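## Task

Move the cardboard box, the masking tape roll and the yellow sponge from the desk onto the top of the low shelf, each beneath its own sign: box beneath the green sign, tape beneath the red sign, sponge beneath the yellow sign. The task fails if the robot topples or finishes leaning. An item counts only if it stays put once the robot lets go.

## Robot and tools

Robot: a wheeled base with a vertical column, a tilting head, and two six-joint arms (left and right), each with a two-finger gripper. Folded, it is 0.73 m long, 0.62 m wide, 1.88 m tall; its front sits 0.40 m ahead of the column. The base drives forward/back and turns in place; it cannot slide sideways. Cameras: cam_head_left, cam_head_right, cam_left_wrist, cam_right_wrist, nav_camera, all 504x504 pixels.

Frames: the base frame has its origin on the floor between the drive wheels below the column, x forward, y to the robot's left, z up, in metres. left_hand and right_hand are reported in it: the point where the fingers meet (tips 8 mm further). The hand's z axis is the finger direction, its y axis the opening direction; quat_wxyz is w,x,y,z. The odometry frame is the base frame as it was when the scene began; base_odometry heading is in radians, left positive, -3.142 to 3.142, and counts wheel slip as motion.

execute_actions: argument actions is a list holding one action or none (none just reports state and images). An action may contain:
- base: exactly one key. translate_m is a relative drive from where the base now is, in metres, forward positive, -3 to 3. rotate_rad is a relative turn in place, radians, counter-clockwise seen from above positive, -3.2 to 3.2.
- joints: a mapping from joint name to an absolute target (not an offset). head_tilt_rad -0.61 to 1.308 (0 about level, positive looks down). For each arm, left_/right_ joint1_rad -2.879 to 2.879, joint2_rad 0 to 3.141, joint3_rad 0 to 3.019, joint4_rad -1.692 to 1.57, joint5_rad -1.57 to 1.57 (positive swings the hand to the robot's right), joint6_rad -2.094 to 2.094 (hand roll, clockwise from behind positive), all radians; left_gripper_m / right_gripper_m 0 to 0.093, the fingertip gap in metres. Done tolerances: head 0.03, joints 1-6 0.045, 0.14, 0.09, 0.055, 0.03, 0.035, gripper 0.003.
- speeds: optional caps for this action only, translate_m 0.05 to 0.8 m/s and rotate_rad 0.1 to 1 rad/s (defaults are the maxima). They do not slow arms. A base move needing over 8.667 s is rejected; no action runs longer than 15 s.
cameras: list of names, or ["all"]/null for every camera, [] for none. Unknown keys, names or out-of-range numbers reject the call entirely. Joints left out may keep pushing toward older targets.

wait: seconds 0 to 10; commands nothing and returns state and images. zoom_image: camera plus region [x0, y0, x1, y1] in pixels of that camera's latest full image, origin top-left, at most 504x504. finished_scene: scene = the current scene's number; irreversible, and its reply tells whether the goal held and gives the next task.

Arm geometry (approximate): with joint1 at -1.57 (left) or 1.57 (right) and joints 5, 6 at 0, the arm lies in a forward-facing vertical plane 0.23 m beside the column. Let a = j2 - 0.35, b = 1.05 + j2 - j3, c = b - j4 (c = 1.57 means fingers straight down). Hand point ahead = 0.12 + 0.39 sin a + 0.38 cos b + 0.25 cos c; up = 1.46 + 0.39 cos a - 0.38 sin b - 0.25 sin c. E.g. j2, j3, j4 = 0.93, 0.78, 0.14 gives 0.60 m ahead, 1.21 m up. Reality usually lands up to 5 cm lower and nearer (about 12 cm with heavy or far loads); trust the reported hand position. Reach is about 1 m from the shoulder, lowest about 0.47 m up; the floor is out of reach. Fingers-down carrying: up to 3.2 kg near 0.4 m ahead at 0.65-1.2 m up; 2 kg to 0.6 m ahead; 1 kg to 0.8 m ahead at 0.9-1.2 m up. Light items (under 0.2 kg) tolerate fingers tilted only 0.35 rad below horizontal.

Gripping: fingers are 7 cm long; outer span is 1 cm more than the opening at the tips, 5 cm more at the base; the hand body is 10x7 cm and the wrist camera sticks out 11 cm on one side. Command an opening smaller than the object; off_target is then expected. If the reported opening sits 0.002 m or more above its target, something is held. Joint steps under about 0.03 rad (0.08 for joints 2, 3) may not move at all. For gentle contact, step about 0.05 rad per call from your previous target.

Result lines: pictures lists the order of returned images. base_status and joint_status: done, off_target (resting away, maybe still pushing), contact_stop (base wheel stalled; back off 0.05 m before retrying or turning), time_out, not_followed or 'joint command not followed' with a cause (safety check blocked the arm for nearing the other arm, the body or a room object; move the offending joints back at least 0.05 rad, or drive away). on_its_own lists uncommanded behaviour; 'held at' is a held target. motor_effort gives left_wheel and right_wheel percent (peak in brackets); readings outside the rest range suggest pushing or load. wheel_motors_off = 1 means the wheels are cut for 2 s after about 3 s of hard pushing. base_tilt in degrees (forward, right; about 1 degree fixed bias); a drop of 0.5 degree forward while moving means leaning back, so reverse 0.05 m. If turned_by_wheels and turned_by_imu differ by over about 4 % and at least 0.05 rad, the base hit or slipped and heading is off by that gap. A desk top 0.30-1.20 m high can slide over the housing and strike the column.

Avoid: arms colliding or pressing on each other (can end the run), an arm shoving a blocked target (to relieve it, resend its reported positions; a loaded arm sinks slightly each time), long holds that heat motors (MOTOR HOT at 85 °C, fault at 100 °C drops the arm), dropping, slamming or knocking items over, and tipping the base. Objects may occasionally be nudged by outside disturbances. Fewer and shorter motions are better.

Each tool is called after "Emit:" as name([rows], argument=value, ...), one row to a line, values as JSON.

## Session

Emit:
execute_actions(actions=[])

Scene clock: 0.00 s.
base_odometry: x=+0.000 y=+0.000 heading=+0.000 (m, m, rad; odometry frame)
turned_by_wheels: +0.000 (rad since the last result)
turned_by_imu: +0.000 (rad since the last result)
base_tilt: forward=+0.3 right=-0.3 (deg)
base_status: not commanded
joint_positions: head_tilt_rad=+0.881 left_joint1_rad=-1.583 left_joint2_rad=+0.883 left_joint3_rad=+0.432 left_joint4_rad=-0.976 left_joint5_rad=+0.021 left_joint6_rad=+0.064 left_gripper_m=+0.094 right_joint1_rad=+1.580 right_joint2_rad=+0.850 right_joint3_rad=+0.390 right_joint4_rad=-0.905 right_joint5_rad=+0.032 right_joint6_rad=+0.086 right_gripper_m=+0.094
joint_status: not commanded
wheel_motors_off: 0
motor_effort: left_wheel=+2 right_wheel=+2 (%)
left_hand: x=+0.1553 y=+0.2184 z=+1.2539 quat_wxyz=(+0.436, -0.029, -0.899, +0.027) (m; base frame)
right_hand: x=+0.1508 y=-0.2289 z=+1.2483 quat_wxyz=(+0.408, -0.029, -0.912, +0.029) (m; base frame)
pictures: cam_head_left, cam_head_right, cam_left_wrist, cam_right_wrist, nav_camera
Images, in order (width x height): cam_head_left 504x504, cam_head_right 504x504, cam_left_wrist 504x504, cam_right_wrist 504x504, nav_camera 504x504.

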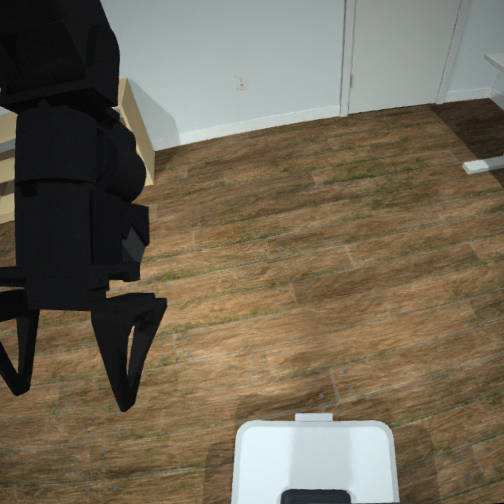

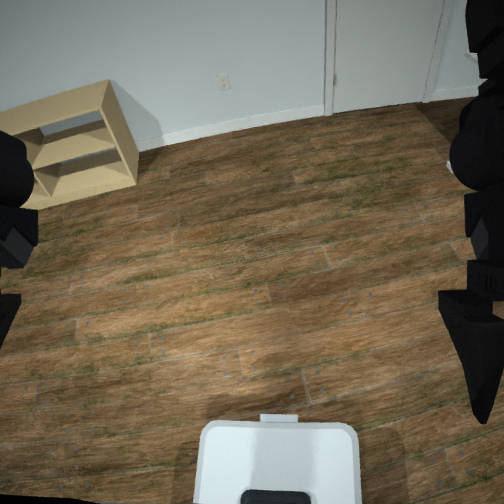

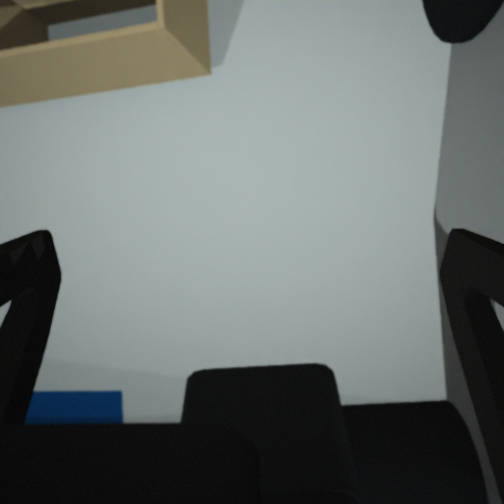

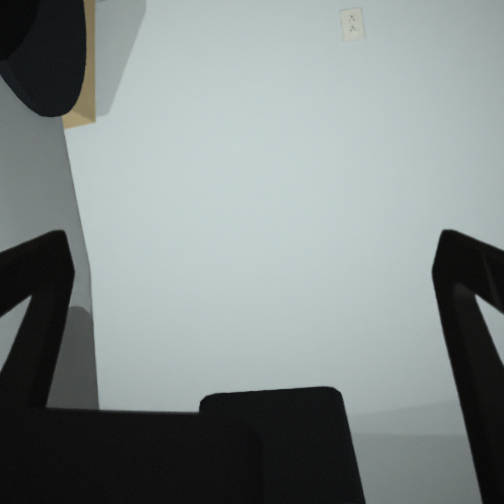

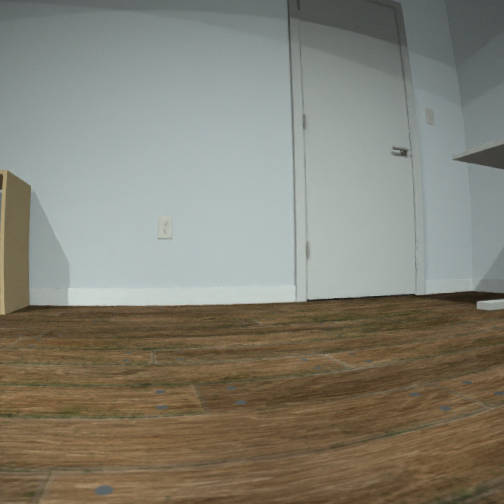

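Emit:
execute_actions([
  {"base":{"rotate_rad":-1.0},"joints":{"head_tilt_rad":0.55}},
], cameras=["cam_head_left","cam_head_right","nav_camera","cam_left_wrist","cam_right_wrist"])

Scene clock: 2.80 s.
base_odometry: x=+0.000 y=+0.000 heading=-0.999 (m, m, rad; odometry frame)
turned_by_wheels: -0.999 (rad since the last result)
turned_by_imu: -1.001 (rad since the last result)
base_tilt: forward=+0.4 right=-0.3 (deg)
base_status: done
joint_positions: head_tilt_rad=+0.568 left_joint1_rad=-1.583 left_joint2_rad=+0.883 left_joint3_rad=+0.432 left_joint4_rad=-0.976 left_joint5_rad=+0.021 left_joint6_rad=+0.064 left_gripper_m=+0.094 right_joint1_rad=+1.580 right_joint2_rad=+0.850 right_joint3_rad=+0.390 right_joint4_rad=-0.905 right_joint5_rad=+0.032 right_joint6_rad=+0.086 right_gripper_m=+0.094
joint_status: all done
wheel_motors_off: 0
motor_effort: left_wheel=+5(47) right_wheel=-5(37) (%)
left_hand: x=+0.1553 y=+0.2184 z=+1.2539 quat_wxyz=(+0.436, -0.029, -0.899, +0.027) (m; base frame)
right_hand: x=+0.1508 y=-0.2289 z=+1.2483 quat_wxyz=(+0.408, -0.029, -0.912, +0.029) (m; base frame)
pictures: cam_head_left, cam_head_right, cam_left_wrist, cam_right_wrist, nav_camera
Images, in order (width x height): cam_head_left 504x504, cam_head_right 504x504, cam_left_wrist 504x504, cam_right_wrist 504x504, nav_camera 504x504.

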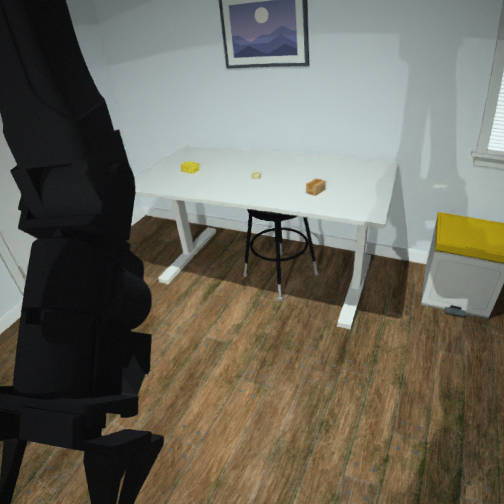

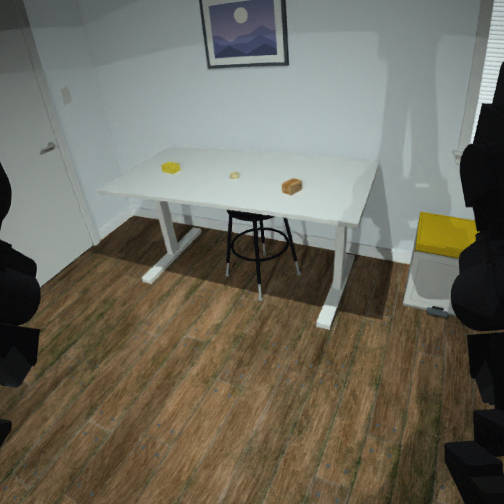

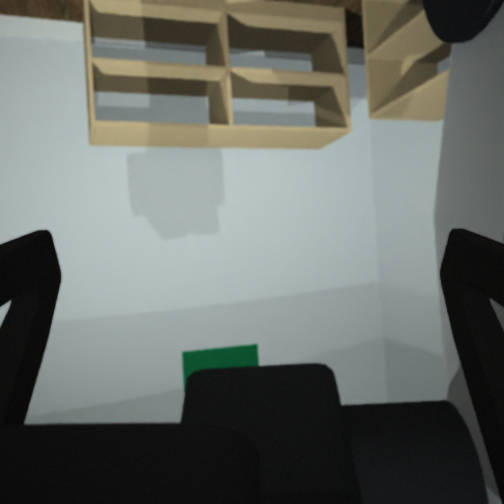

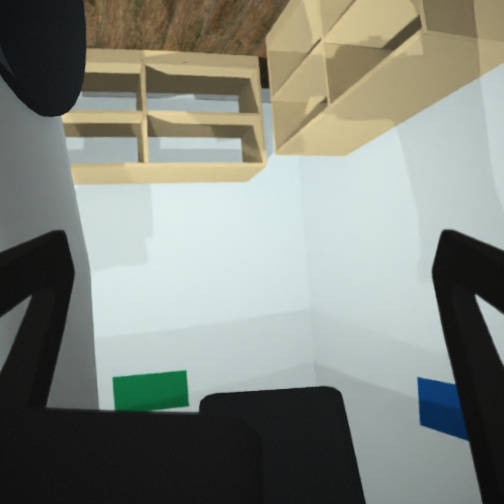

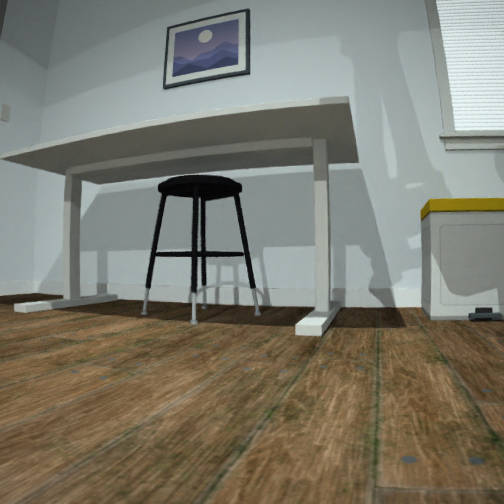

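Emit:
execute_actions([
  {"base":{"rotate_rad":0.46}},
], cameras=[])

Emit:
execute_actions([
  {"base":{"translate_m":1.27},"joints":{"head_tilt_rad":0.8,"left_joint1_rad":-1.57,"left_joint2_rad":1.6,"left_joint3_rad":1.47,"left_joint4_rad":-0.39,"left_joint5_rad":0,"left_joint6_rad":0,"right_joint1_rad":1.57,"right_joint2_rad":1.6,"right_joint3_rad":1.47,"right_joint4_rad":-0.39,"right_joint5_rad":0,"right_joint6_rad":0}},
], cameras=[])

Emit:
execute_actions([
  {"base":{"rotate_rad":-0.785}},
])

Scene clock: 5.30 s.
base_odometry: x=+0.000 y=+0.000 heading=-0.540 (m, m, rad; odometry frame)
turned_by_wheels: +0.459 (rad since the last result)
turned_by_imu: +0.462 (rad since the last result)
base_tilt: forward=+0.3 right=-0.3 (deg)
base_status: done
joint_positions: head_tilt_rad=+0.568 left_joint1_rad=-1.583 left_joint2_rad=+0.883 left_joint3_rad=+0.432 left_joint4_rad=-0.976 left_joint5_rad=+0.021 left_joint6_rad=+0.064 left_gripper_m=+0.094 right_joint1_rad=+1.580 right_joint2_rad=+0.850 right_joint3_rad=+0.390 right_joint4_rad=-0.905 right_joint5_rad=+0.032 right_joint6_rad=+0.086 right_gripper_m=+0.094
joint_status: not commanded
wheel_motors_off: 0
motor_effort: left_wheel=-4(24) right_wheel=+5(27) (%)
left_hand: x=+0.1553 y=+0.2184 z=+1.2539 quat_wxyz=(+0.436, -0.029, -0.899, +0.027) (m; base frame)
right_hand: x=+0.1508 y=-0.2289 z=+1.2483 quat_wxyz=(+0.408, -0.029, -0.912, +0.029) (m; base frame)
pictures: none
No camera images: the call's "cameras" was empty. Leave "cameras" out to get every camera's image.

Scene clock: 8.97 s.
base_odometry: x=+1.089 y=-0.654 heading=-0.541 (m, m, rad; odometry frame)
turned_by_wheels: -0.001 (rad since the last result)
turned_by_imu: -0.004 (rad since the last result)
base_tilt: forward=+0.3 right=-0.2 (deg)
base_status: done
joint_positions: head_tilt_rad=+0.803 left_joint1_rad=-1.578 left_joint2_rad=+1.604 left_joint3_rad=+1.456 left_joint4_rad=-0.395 left_joint5_rad=+0.004 left_joint6_rad=+0.013 left_gripper_m=+0.094 right_joint1_rad=+1.580 right_joint2_rad=+1.598 right_joint3_rad=+1.458 right_joint4_rad=-0.394 right_joint5_rad=+0.003 right_joint6_rad=+0.014 right_gripper_m=+0.094
joint_status: all done
wheel_motors_off: 0
motor_effort: left_wheel=-1(43) right_wheel=+2(70) (%)
left_hand: x=+0.6251 y=+0.2191 z=+0.9735 quat_wxyz=(+0.010, -0.008, -1.000, +0.005) (m; base frame)
right_hand: x=+0.6297 y=-0.2197 z=+0.9769 quat_wxyz=(+0.005, -0.005, -1.000, -0.002) (m; base frame)
pictures: none
No camera images: the call's "cameras" was empty. Leave "cameras" out to get every camera's image.

Scene clock: 11.30 s.
base_odometry: x=+1.089 y=-0.654 heading=-1.325 (m, m, rad; odometry frame)
turned_by_wheels: -0.784 (rad since the last result)
turned_by_imu: -0.787 (rad since the last result)
base_tilt: forward=+0.3 right=-0.4 (deg)
base_status: done
joint_positions: head_tilt_rad=+0.803 left_joint1_rad=-1.569 left_joint2_rad=+1.604 left_joint3_rad=+1.456 left_joint4_rad=-0.395 left_joint5_rad=+0.003 left_joint6_rad=+0.013 left_gripper_m=+0.094 right_joint1_rad=+1.569 right_joint2_rad=+1.598 right_joint3_rad=+1.458 right_joint4_rad=-0.394 right_joint5_rad=+0.002 right_joint6_rad=+0.014 right_gripper_m=+0.094
joint_status: not commanded
wheel_motors_off: 0
motor_effort: left_wheel=+4(37) right_wheel=-6(54) (%)
left_hand: x=+0.6251 y=+0.2250 z=+0.9735 quat_wxyz=(+0.010, -0.006, -1.000, +0.001) (m; base frame)
right_hand: x=+0.6297 y=-0.2272 z=+0.9769 quat_wxyz=(+0.005, -0.007, -1.000, +0.002) (m; base frame)
pictures: cam_head_left, cam_head_right, cam_left_wrist, cam_right_wrist, nav_camera
Images, in order (width x height): cam_head_left 504x504, cam_head_right 504x504, cam_left_wrist 504x504, cam_right_wrist 504x504, nav_camera 504x504.

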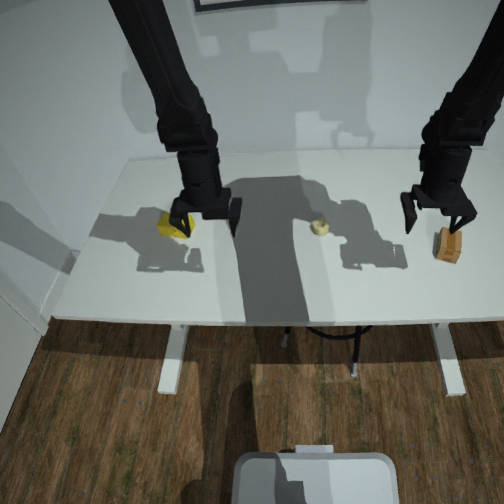

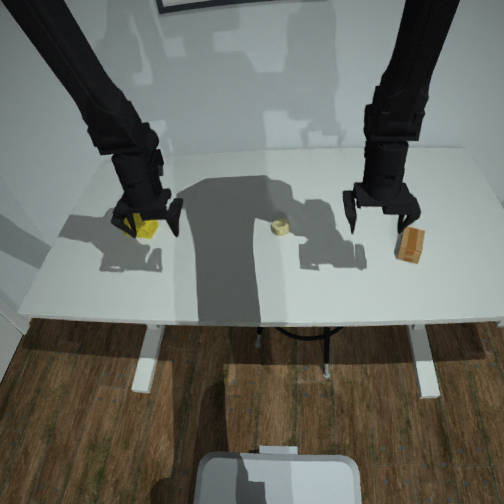

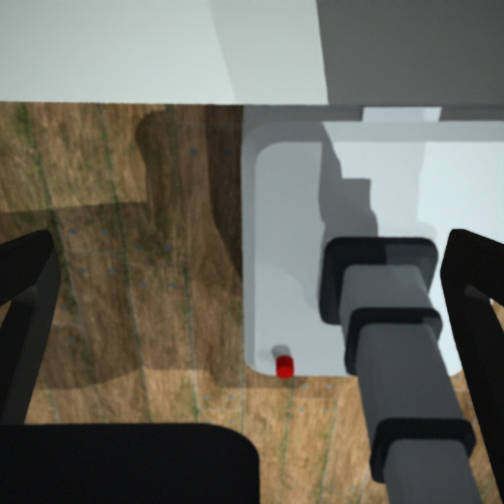

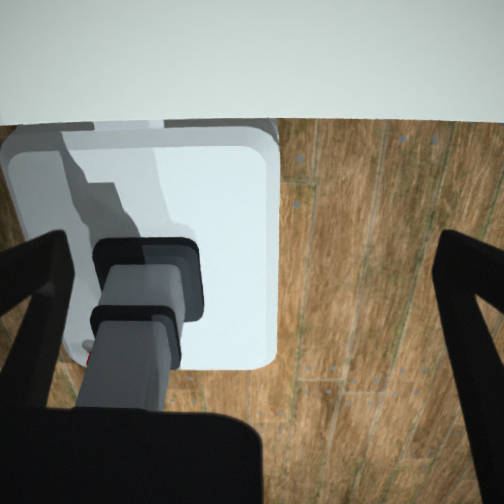

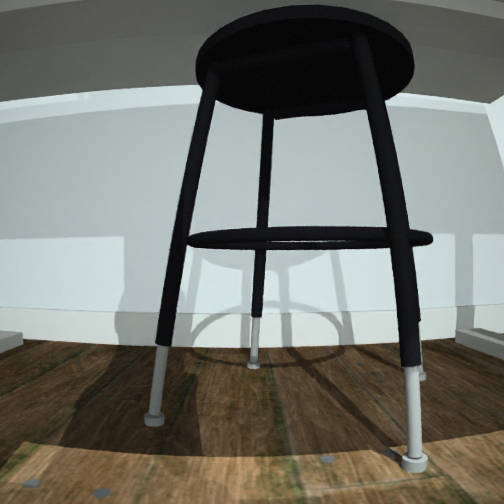

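Emit:
execute_actions([
  {"base":{"translate_m":0.2},"joints":{"head_tilt_rad":1.0,"left_joint1_rad":-1.35,"left_joint2_rad":1.9,"left_joint3_rad":1.81,"left_joint4_rad":-0.43,"left_joint5_rad":0.19,"right_joint1_rad":1.38,"right_joint2_rad":1.85,"right_joint3_rad":1.59,"right_joint4_rad":-0.26,"right_joint5_rad":-0.165}},
])

Scene clock: 13.47 s.
base_odometry: x=+1.137 y=-0.848 heading=-1.326 (m, m, rad; odometry frame)
turned_by_wheels: -0.001 (rad since the last result)
turned_by_imu: -0.002 (rad since the last result)
base_tilt: forward=+0.3 right=-0.3 (deg)
base_status: done
joint_positions: head_tilt_rad=+1.001 left_joint1_rad=-1.351 left_joint2_rad=+1.896 left_joint3_rad=+1.796 left_joint4_rad=-0.429 left_joint5_rad=+0.187 left_joint6_rad=+0.013 left_gripper_m=+0.094 right_joint1_rad=+1.373 right_joint2_rad=+1.859 right_joint3_rad=+1.583 right_joint4_rad=-0.260 right_joint5_rad=-0.163 right_joint6_rad=+0.014 right_gripper_m=+0.094
joint_status: all done
wheel_motors_off: 0
motor_effort: left_wheel=-1(59) right_wheel=+1(53) (%)
left_hand: x=+0.6579 y=+0.3669 z=+0.8833 quat_wxyz=(-0.002, +0.049, -0.999, -0.002) (m; base frame)
right_hand: x=+0.5936 y=-0.3499 z=+0.8729 quat_wxyz=(+0.002, -0.057, -0.998, +0.004) (m; base frame)
pictures: cam_head_left, cam_head_right, cam_left_wrist, cam_right_wrist, nav_camera
Images, in order (width x height): cam_head_left 504x504, cam_head_right 504x504, cam_left_wrist 504x504, cam_right_wrist 504x504, nav_camera 504x504.

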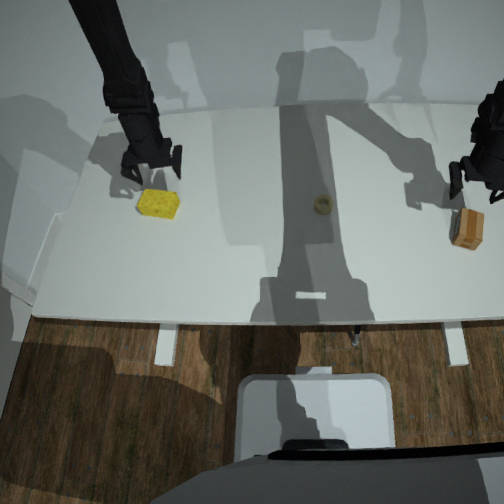

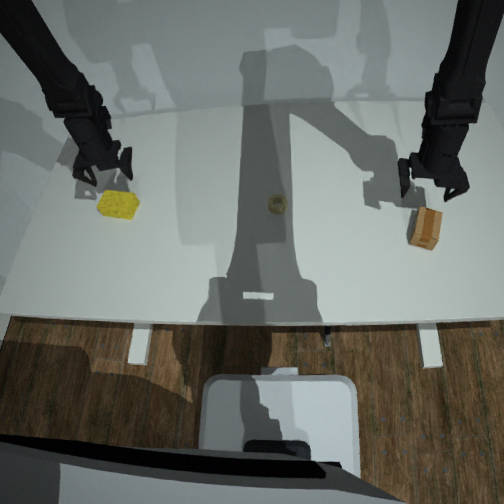

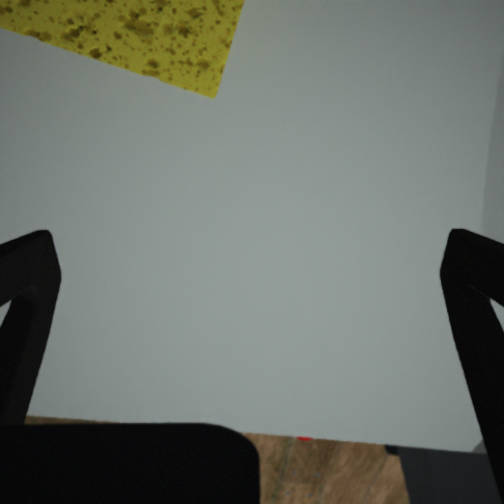

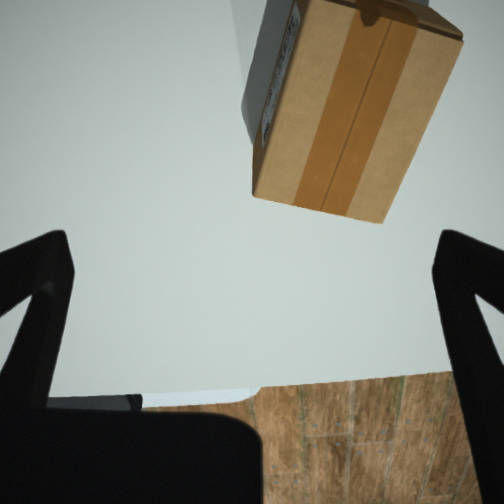

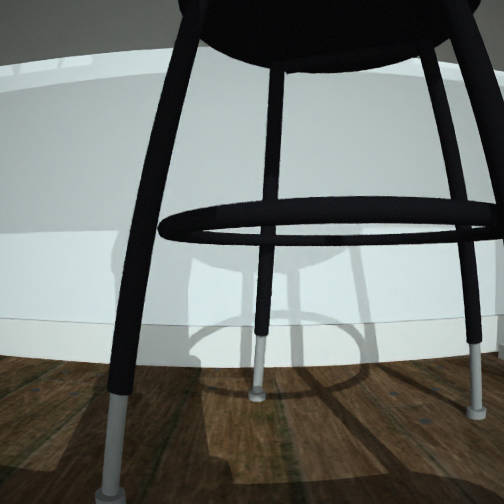

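Emit:
execute_actions([
  {"joints":{"left_joint1_rad":-1.28,"left_joint2_rad":2.04,"left_joint3_rad":1.96,"left_joint4_rad":-0.44,"left_joint5_rad":0.25,"left_joint6_rad":-1.16,"right_joint1_rad":1.32,"right_joint2_rad":1.94,"right_joint3_rad":1.66,"right_joint4_rad":-0.24,"right_joint5_rad":-0.215,"right_joint6_rad":0.23}},
], cameras=["cam_head_right","cam_left_wrist","cam_right_wrist"])

Scene clock: 15.50 s.
base_odometry: x=+1.137 y=-0.848 heading=-1.326 (m, m, rad; odometry frame)
turned_by_wheels: +0.000 (rad since the last result)
turned_by_imu: +0.000 (rad since the last result)
base_tilt: forward=+0.4 right=-0.2 (deg)
base_status: not commanded
joint_positions: head_tilt_rad=+1.001 left_joint1_rad=-1.271 left_joint2_rad=+2.048 left_joint3_rad=+1.942 left_joint4_rad=-0.434 left_joint5_rad=+0.247 left_joint6_rad=-1.145 left_gripper_m=+0.094 right_joint1_rad=+1.323 right_joint2_rad=+1.927 right_joint3_rad=+1.656 right_joint4_rad=-0.245 right_joint5_rad=-0.213 right_joint6_rad=+0.216 right_gripper_m=+0.094
joint_status: all done
wheel_motors_off: 0
motor_effort: left_wheel=-1(3) right_wheel=+2(2) (%)
left_hand: x=+0.6437 y=+0.4332 z=+0.8380 quat_wxyz=(-0.004, +0.604, -0.797, -0.004) (m; base frame)
right_hand: x=+0.5977 y=-0.3857 z=+0.8537 quat_wxyz=(-0.010, -0.168, -0.986, +0.000) (m; base frame)
pictures: cam_head_right, cam_left_wrist, cam_right_wrist
Images, in order (width x height): cam_head_right 504x504, cam_left_wrist 504x504, cam_right_wrist 504x504.

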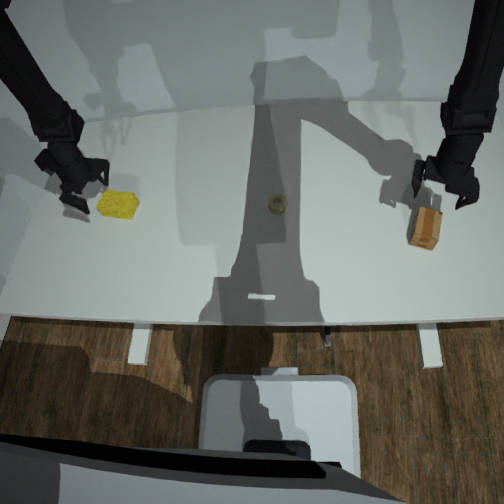

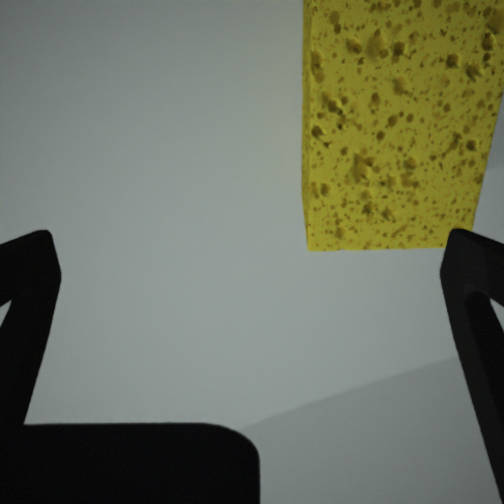

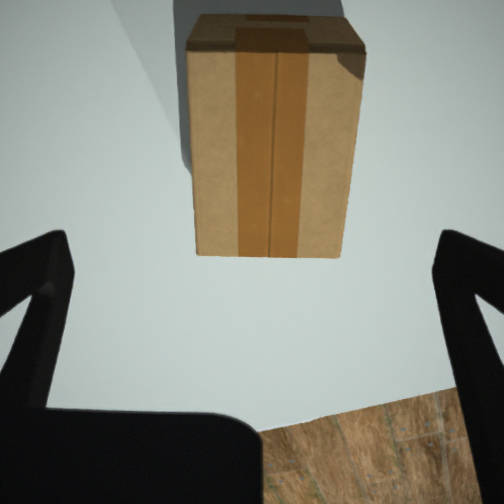

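Emit:
execute_actions([
  {"joints":{"left_joint1_rad":-1.31,"left_joint2_rad":2.11,"left_joint3_rad":2.18,"left_joint4_rad":-0.59,"left_joint5_rad":0.23,"left_joint6_rad":-1.2,"right_joint1_rad":1.345,"right_joint2_rad":2.1,"right_joint3_rad":1.8,"right_joint4_rad":-0.24,"right_joint5_rad":-0.2}},
], cameras=["cam_head_right","cam_left_wrist","cam_right_wrist"])

Scene clock: 16.73 s.
base_odometry: x=+1.137 y=-0.848 heading=-1.326 (m, m, rad; odometry frame)
turned_by_wheels: +0.000 (rad since the last result)
turned_by_imu: +0.000 (rad since the last result)
base_tilt: forward=+0.3 right=-0.3 (deg)
base_status: not commanded
joint_positions: head_tilt_rad=+1.001 left_joint1_rad=-1.307 left_joint2_rad=+2.110 left_joint3_rad=+2.156 left_joint4_rad=-0.585 left_joint5_rad=+0.233 left_joint6_rad=-1.186 left_gripper_m=+0.094 right_joint1_rad=+1.328 right_joint2_rad=+2.106 right_joint3_rad=+1.798 right_joint4_rad=-0.242 right_joint5_rad=-0.203 right_joint6_rad=+0.216 right_gripper_m=+0.094
joint_status: all done
wheel_motors_off: 0
motor_effort: left_wheel=-1(3) right_wheel=+2(2) (%)
left_hand: x=+0.6940 y=+0.4112 z=+0.8364 quat_wxyz=(+0.001, +0.613, -0.790, +0.002) (m; base frame)
right_hand: x=+0.5684 y=-0.3949 z=+0.7827 quat_wxyz=(+0.007, -0.170, -0.985, +0.004) (m; base frame)
pictures: cam_head_right, cam_left_wrist, cam_right_wrist
Images, in order (width x height): cam_head_right 504x504, cam_left_wrist 504x504, cam_right_wrist 504x504.

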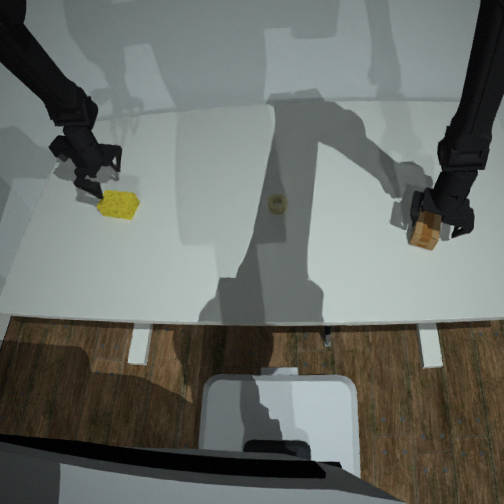

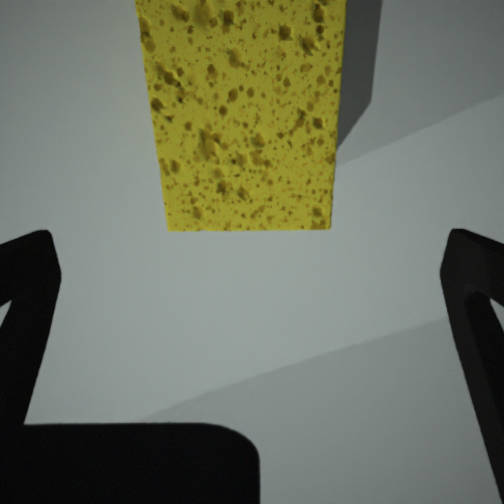

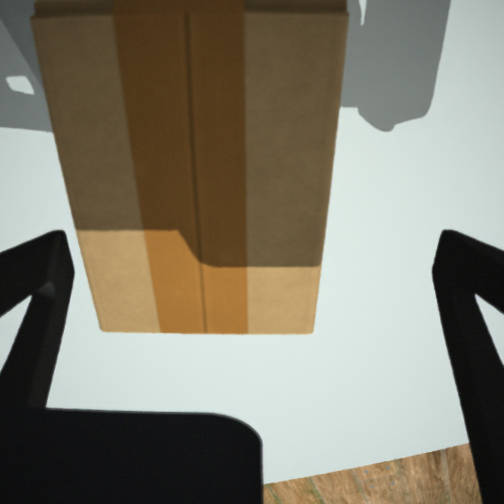

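Emit:
execute_actions([
  {"joints":{"left_joint2_rad":2.335,"left_joint3_rad":2.49,"left_joint4_rad":-0.675,"right_joint1_rad":1.365,"right_joint5_rad":-0.22,"right_joint2_rad":2.19,"right_joint3_rad":1.94,"right_joint4_rad":-0.28}},
], cameras=["cam_head_right","cam_left_wrist","cam_right_wrist"])

Scene clock: 18.27 s.
base_odometry: x=+1.137 y=-0.848 heading=-1.326 (m, m, rad; odometry frame)
turned_by_wheels: +0.000 (rad since the last result)
turned_by_imu: +0.000 (rad since the last result)
base_tilt: forward=+0.4 right=-0.4 (deg)
base_status: not commanded
joint_positions: head_tilt_rad=+1.001 left_joint1_rad=-1.307 left_joint2_rad=+2.345 left_joint3_rad=+2.454 left_joint4_rad=-0.670 left_joint5_rad=+0.233 left_joint6_rad=-1.186 left_gripper_m=+0.094 right_joint1_rad=+1.355 right_joint2_rad=+2.178 right_joint3_rad=+1.920 right_joint4_rad=-0.274 right_joint5_rad=-0.217 right_joint6_rad=+0.216 right_gripper_m=+0.094
joint_status: all done
wheel_motors_off: 0
motor_effort: left_wheel=-1(2) right_wheel=+2(2) (%)
left_hand: x=+0.6796 y=+0.4258 z=+0.7655 quat_wxyz=(+0.011, +0.615, -0.788, -0.003) (m; base frame)
right_hand: x=+0.5872 y=-0.3763 z=+0.7571 quat_wxyz=(+0.000, -0.162, -0.987, -0.015) (m; base frame)
pictures: cam_head_right, cam_left_wrist, cam_right_wrist
Images, in order (width x height): cam_head_right 504x504, cam_left_wrist 504x504, cam_right_wrist 504x504.

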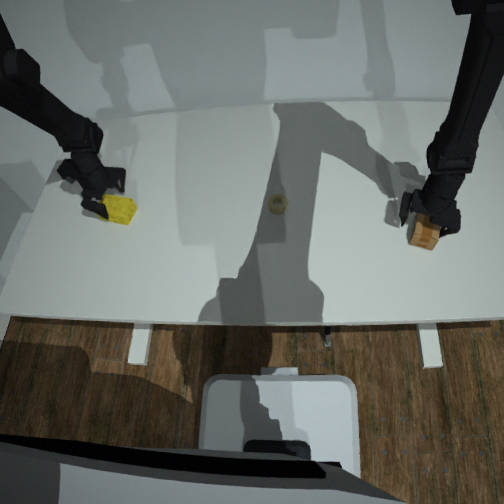

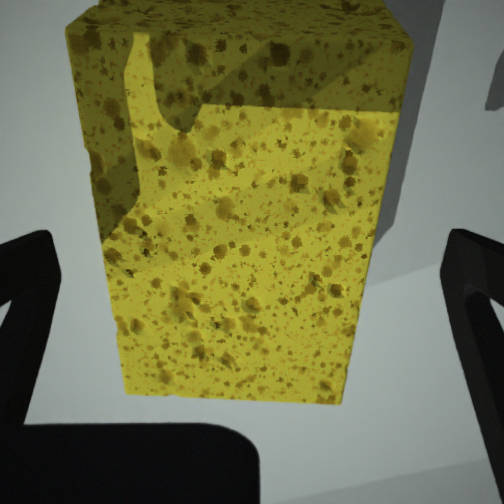

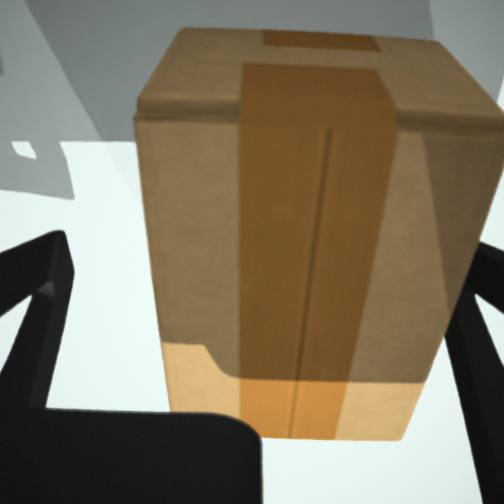

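Emit:
execute_actions([
  {"joints":{"left_joint2_rad":2.42,"left_joint3_rad":2.6,"left_joint4_rad":-0.68,"right_joint5_rad":-0.17,"right_gripper_m":0.03}},
], cameras=["cam_left_wrist","cam_right_wrist"])

Emit:
execute_actions([
  {"joints":{"left_gripper_m":0.03}},
], cameras=["cam_left_wrist","cam_head_left"])

Scene clock: 19.23 s.
base_odometry: x=+1.137 y=-0.848 heading=-1.326 (m, m, rad; odometry frame)
turned_by_wheels: +0.000 (rad since the last result)
turned_by_imu: +0.000 (rad since the last result)
base_tilt: forward=+0.4 right=-0.3 (deg)
base_status: not commanded
joint_positions: head_tilt_rad=+1.001 left_joint1_rad=-1.307 left_joint2_rad=+2.408 left_joint3_rad=+2.564 left_joint4_rad=-0.675 left_joint5_rad=+0.233 left_joint6_rad=-1.186 left_gripper_m=+0.094 right_joint1_rad=+1.355 right_joint2_rad=+2.178 right_joint3_rad=+1.921 right_joint4_rad=-0.274 right_joint5_rad=-0.174 right_joint6_rad=+0.217 right_gripper_m=+0.059
joint_status: right_gripper_m off_target (ended at +0.059, target +0.030); the others done
wheel_motors_off: 0
motor_effort: left_wheel=-2(2) right_wheel=+2(2) (%)
left_hand: x=+0.6936 y=+0.4300 z=+0.7555 quat_wxyz=(-0.007, +0.611, -0.791, +0.007) (m; base frame)
right_hand: x=+0.5868 y=-0.3837 z=+0.7571 quat_wxyz=(-0.001, -0.162, -0.987, +0.007) (m; base frame)
pictures: cam_left_wrist, cam_right_wrist
Images, in order (width x height): cam_left_wrist 504x504, cam_right_wrist 504x504.

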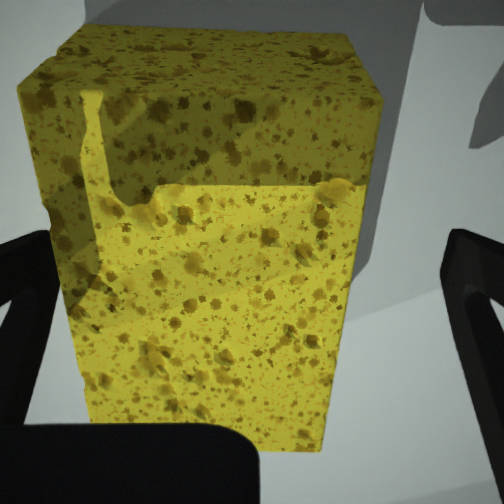

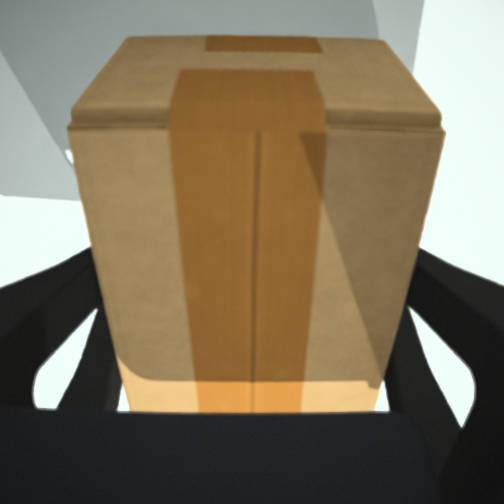

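Scene clock: 19.87 s.
base_odometry: x=+1.137 y=-0.848 heading=-1.326 (m, m, rad; odometry frame)
turned_by_wheels: +0.000 (rad since the last result)
turned_by_imu: +0.000 (rad since the last result)
base_tilt: forward=+0.3 right=-0.3 (deg)
base_status: not commanded
joint_positions: head_tilt_rad=+1.001 left_joint1_rad=-1.307 left_joint2_rad=+2.408 left_joint3_rad=+2.564 left_joint4_rad=-0.675 left_joint5_rad=+0.233 left_joint6_rad=-1.186 left_gripper_m=+0.057 right_joint1_rad=+1.355 right_joint2_rad=+2.178 right_joint3_rad=+1.921 right_joint4_rad=-0.274 right_joint5_rad=-0.174 right_joint6_rad=+0.217 right_gripper_m=+0.059
joint_status: left_gripper_m off_target (ended at +0.057, target +0.030)
wheel_motors_off: 0
motor_effort: left_wheel=-1(2) right_wheel=+2(2) (%)
left_hand: x=+0.6936 y=+0.4300 z=+0.7555 quat_wxyz=(-0.007, +0.611, -0.791, +0.007) (m; base frame)
right_hand: x=+0.5868 y=-0.3837 z=+0.7571 quat_wxyz=(-0.001, -0.162, -0.987, +0.007) (m; base frame)
pictures: cam_head_left, cam_left_wrist
Images, in order (width x height): cam_head_left 504x504, cam_left_wrist 504x504.

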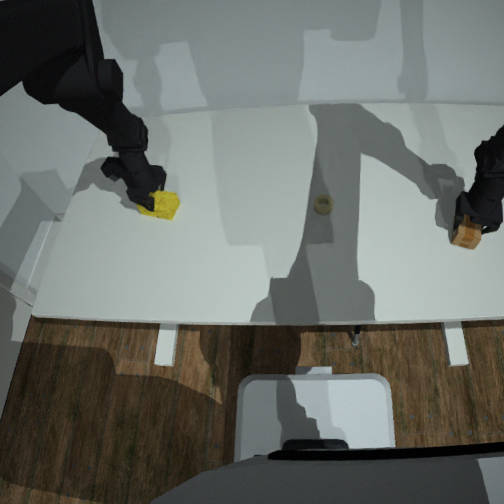

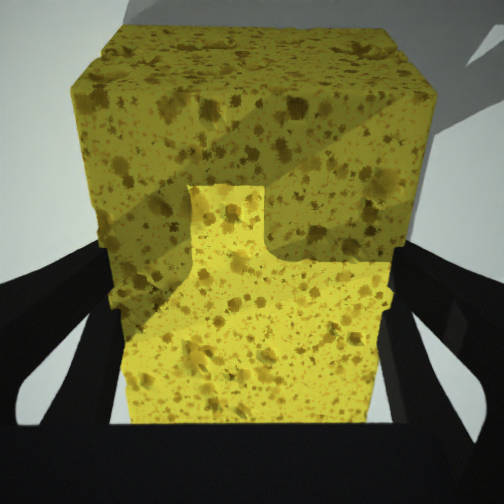

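Emit:
execute_actions([
  {"joints":{"left_joint2_rad":2.1,"right_joint2_rad":1.95}},
], cameras=[])

Emit:
execute_actions([
  {"base":{"translate_m":-0.7},"joints":{"head_tilt_rad":0.3,"left_joint1_rad":-1.57,"left_joint2_rad":1.65,"left_joint3_rad":1.22,"left_joint4_rad":-0.07,"left_joint5_rad":0,"left_joint6_rad":0,"right_joint1_rad":1.57,"right_joint2_rad":1.65,"right_joint3_rad":1.22,"right_joint4_rad":-0.07,"right_joint5_rad":0,"right_joint6_rad":0}},
], cameras=[])

Emit:
execute_actions([
  {"base":{"rotate_rad":2.7}},
], cameras=["cam_head_left","cam_head_right","nav_camera"])

Scene clock: 21.83 s.
base_odometry: x=+1.137 y=-0.848 heading=-1.326 (m, m, rad; odometry frame)
turned_by_wheels: +0.000 (rad since the last result)
turned_by_imu: +0.000 (rad since the last result)
base_tilt: forward=+0.4 right=-0.3 (deg)
base_status: not commanded
joint_positions: head_tilt_rad=+1.001 left_joint1_rad=-1.307 left_joint2_rad=+2.115 left_joint3_rad=+2.598 left_joint4_rad=-0.676 left_joint5_rad=+0.233 left_joint6_rad=-1.186 left_gripper_m=+0.057 right_joint1_rad=+1.355 right_joint2_rad=+1.943 right_joint3_rad=+1.942 right_joint4_rad=-0.278 right_joint5_rad=-0.173 right_joint6_rad=+0.217 right_gripper_m=+0.059
joint_status: all done
wheel_motors_off: 0
motor_effort: left_wheel=-2(3) right_wheel=+2(2) (%)
left_hand: x=+0.8926 y=+0.4080 z=+0.9644 quat_wxyz=(-0.143, +0.573, -0.802, +0.086) (m; base frame)
right_hand: x=+0.7518 y=-0.3765 z=+0.8909 quat_wxyz=(-0.126, -0.138, -0.982, +0.000) (m; base frame)
pictures: none
No camera images: the call's "cameras" was empty. Leave "cameras" out to get every camera's image.

Scene clock: 24.67 s.
base_odometry: x=+0.968 y=-0.168 heading=-1.327 (m, m, rad; odometry frame)
turned_by_wheels: -0.001 (rad since the last result)
turned_by_imu: +0.000 (rad since the last result)
base_tilt: forward=+0.3 right=-0.2 (deg)
base_status: done
joint_positions: head_tilt_rad=+0.319 left_joint1_rad=-1.564 left_joint2_rad=+1.653 left_joint3_rad=+1.210 left_joint4_rad=-0.079 left_joint5_rad=+0.002 left_joint6_rad=-0.014 left_gripper_m=+0.057 right_joint1_rad=+1.569 right_joint2_rad=+1.663 right_joint3_rad=+1.215 right_joint4_rad=-0.071 right_joint5_rad=-0.002 right_joint6_rad=+0.012 right_gripper_m=+0.059
joint_status: all done
wheel_motors_off: 0
motor_effort: left_wheel=-1(50) right_wheel=+1(71) (%)
left_hand: x=+0.5264 y=+0.2290 z=+0.9298 quat_wxyz=(-0.001, +0.009, -1.000, -0.002) (m; base frame)
right_hand: x=+0.5263 y=-0.2264 z=+0.9261 quat_wxyz=(-0.002, -0.007, -1.000, +0.000) (m; base frame)
pictures: none
No camera images: the call's "cameras" was empty. Leave "cameras" out to get every camera's image.

Scene clock: 28.93 s.
base_odometry: x=+0.968 y=-0.168 heading=+1.372 (m, m, rad; odometry frame)
turned_by_wheels: +2.699 (rad since the last result)
turned_by_imu: +2.713 (rad since the last result)
base_tilt: forward=+0.3 right=-0.2 (deg)
base_status: done
joint_positions: head_tilt_rad=+0.319 left_joint1_rad=-1.568 left_joint2_rad=+1.653 left_joint3_rad=+1.219 left_joint4_rad=-0.077 left_joint5_rad=+0.002 left_joint6_rad=-0.014 left_gripper_m=+0.057 right_joint1_rad=+1.569 right_joint2_rad=+1.663 right_joint3_rad=+1.217 right_joint4_rad=-0.071 right_joint5_rad=-0.002 right_joint6_rad=+0.012 right_gripper_m=+0.059
joint_status: not commanded
wheel_motors_off: 0
motor_effort: left_wheel=-6(36) right_wheel=+7(55) (%)
left_hand: x=+0.5322 y=+0.2262 z=+0.9301 quat_wxyz=(-0.006, +0.008, -1.000, +0.000) (m; base frame)
right_hand: x=+0.5275 y=-0.2267 z=+0.9262 quat_wxyz=(-0.003, -0.007, -1.000, +0.000) (m; base frame)
pictures: cam_head_left, cam_head_right, nav_camera
Images, in order (width x height): cam_head_left 504x504, cam_head_right 504x504, nav_camera 504x504.

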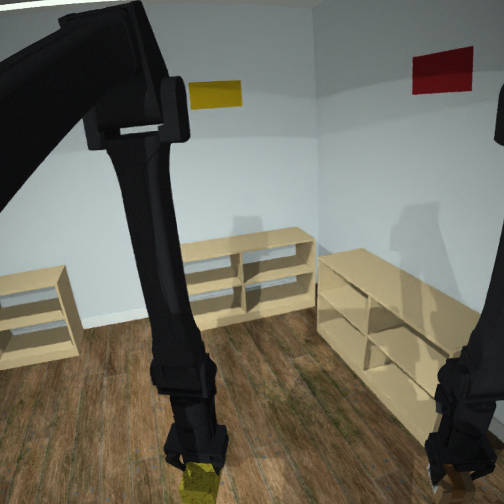

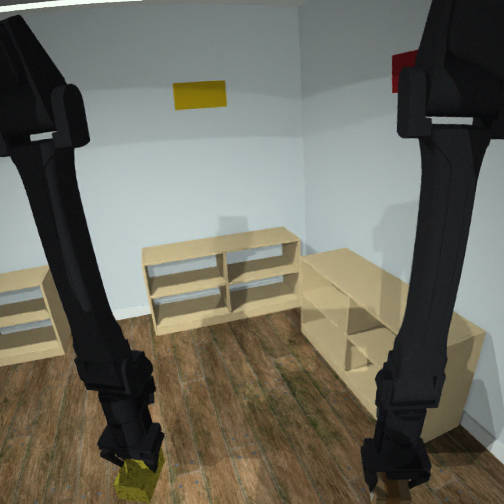

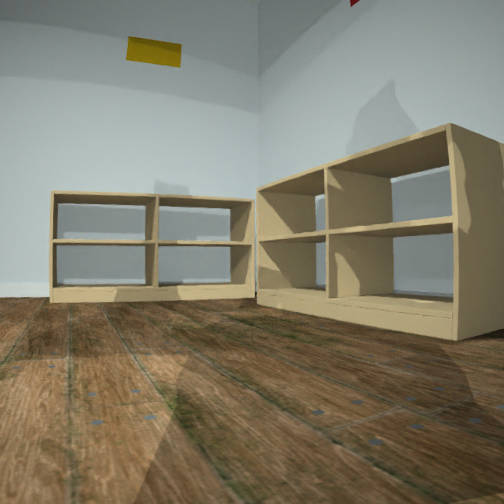

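Emit:
execute_actions([
  {"base":{"rotate_rad":0.19}},
], cameras=[])

Emit:
execute_actions([
  {"base":{"translate_m":1.55},"joints":{"head_tilt_rad":1.0,"left_joint2_rad":2.35,"left_joint3_rad":2.15,"left_joint4_rad":-0.3}},
], cameras=["cam_head_left","cam_head_right","nav_camera"])

Scene clock: 30.57 s.
base_odometry: x=+0.968 y=-0.168 heading=+1.561 (m, m, rad; odometry frame)
turned_by_wheels: +0.189 (rad since the last result)
turned_by_imu: +0.190 (rad since the last result)
base_tilt: forward=+0.3 right=-0.3 (deg)
base_status: done
joint_positions: head_tilt_rad=+0.319 left_joint1_rad=-1.568 left_joint2_rad=+1.653 left_joint3_rad=+1.219 left_joint4_rad=-0.077 left_joint5_rad=+0.002 left_joint6_rad=-0.014 left_gripper_m=+0.057 right_joint1_rad=+1.569 right_joint2_rad=+1.663 right_joint3_rad=+1.217 right_joint4_rad=-0.071 right_joint5_rad=-0.002 right_joint6_rad=+0.012 right_gripper_m=+0.059
joint_status: not commanded
wheel_motors_off: 0
motor_effort: left_wheel=-6(31) right_wheel=+6(31) (%)
left_hand: x=+0.5322 y=+0.2262 z=+0.9301 quat_wxyz=(-0.006, +0.008, -1.000, +0.000) (m; base frame)
right_hand: x=+0.5275 y=-0.2262 z=+0.9262 quat_wxyz=(-0.003, -0.007, -1.000, +0.000) (m; base frame)
pictures: none
No camera images: the call's "cameras" was empty. Leave "cameras" out to get every camera's image.

Scene clock: 34.50 s.
base_odometry: x=+0.984 y=+1.382 heading=+1.561 (m, m, rad; odometry frame)
turned_by_wheels: +0.001 (rad since the last result)
turned_by_imu: -0.002 (rad since the last result)
base_tilt: forward=+0.3 right=-0.3 (deg)
base_status: done
joint_positions: head_tilt_rad=+1.001 left_joint1_rad=-1.568 left_joint2_rad=+2.349 left_joint3_rad=+2.137 left_joint4_rad=-0.300 left_joint5_rad=+0.002 left_joint6_rad=-0.014 left_gripper_m=+0.057 right_joint1_rad=+1.569 right_joint2_rad=+1.663 right_joint3_rad=+1.220 right_joint4_rad=-0.071 right_joint5_rad=-0.002 right_joint6_rad=+0.012 right_gripper_m=+0.059
joint_status: all done
wheel_motors_off: 0
motor_effort: left_wheel=+1(47) right_wheel=-1(60) (%)
left_hand: x=+0.5936 y=+0.2269 z=+0.6859 quat_wxyz=(-0.006, +0.008, -1.000, +0.000) (m; base frame)
right_hand: x=+0.5297 y=-0.2262 z=+0.9264 quat_wxyz=(-0.005, -0.007, -1.000, +0.000) (m; base frame)
pictures: cam_head_left, cam_head_right, nav_camera
Images, in order (width x height): cam_head_left 504x504, cam_head_right 504x504, nav_camera 504x504.

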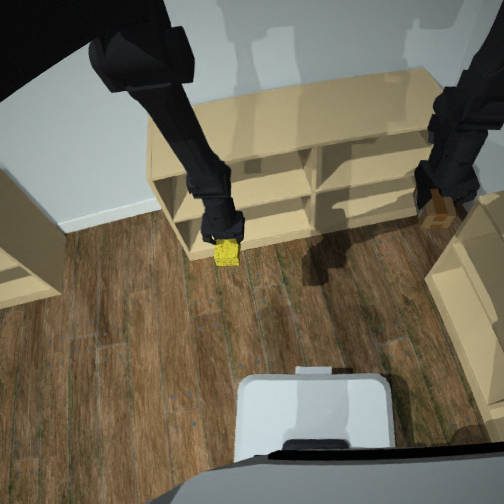

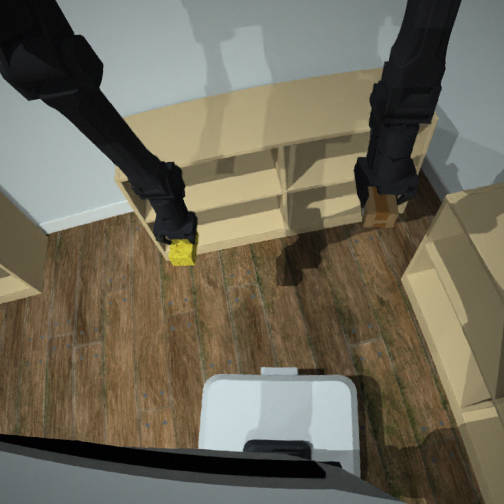

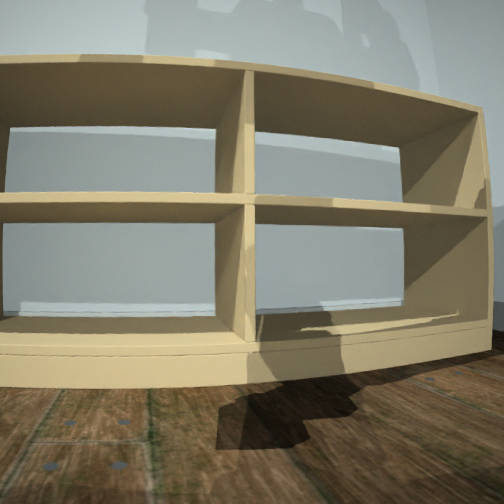

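Emit:
execute_actions([
  {"base":{"translate_m":0.56},"joints":{"head_tilt_rad":1.15,"left_joint3_rad":2.28,"left_joint4_rad":-0.4}},
], cameras=["cam_head_left","cam_head_right","cam_left_wrist"])

Scene clock: 37.37 s.
base_odometry: x=+0.989 y=+1.942 heading=+1.561 (m, m, rad; odometry frame)
turned_by_wheels: +0.000 (rad since the last result)
turned_by_imu: -0.001 (rad since the last result)
base_tilt: forward=+0.3 right=-0.3 (deg)
base_status: done
joint_positions: head_tilt_rad=+1.149 left_joint1_rad=-1.568 left_joint2_rad=+2.351 left_joint3_rad=+2.260 left_joint4_rad=-0.398 left_joint5_rad=+0.002 left_joint6_rad=-0.014 left_gripper_m=+0.057 right_joint1_rad=+1.569 right_joint2_rad=+1.660 right_joint3_rad=+1.222 right_joint4_rad=-0.071 right_joint5_rad=-0.002 right_joint6_rad=+0.012 right_gripper_m=+0.059
joint_status: all done
wheel_motors_off: 0
motor_effort: left_wheel=+0(34) right_wheel=+0(35) (%)
left_hand: x=+0.6415 y=+0.2270 z=+0.7019 quat_wxyz=(-0.017, +0.008, -1.000, +0.000) (m; base frame)
right_hand: x=+0.5323 y=-0.2262 z=+0.9274 quat_wxyz=(-0.007, -0.007, -1.000, +0.000) (m; base frame)
pictures: cam_head_left, cam_head_right, cam_left_wrist
Images, in order (width x height): cam_head_left 504x504, cam_head_right 504x504, cam_left_wrist 504x504.

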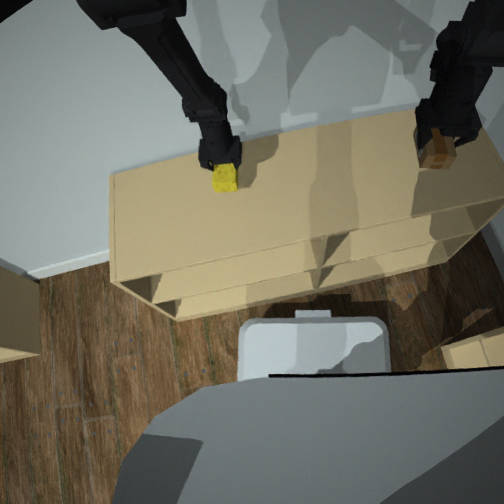

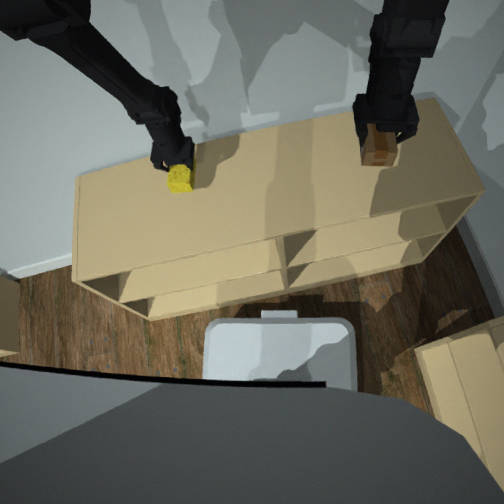

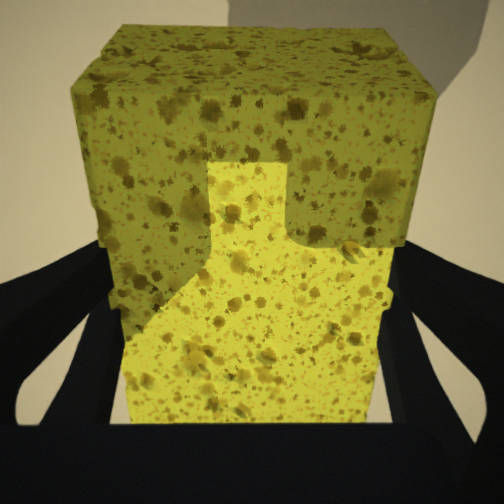

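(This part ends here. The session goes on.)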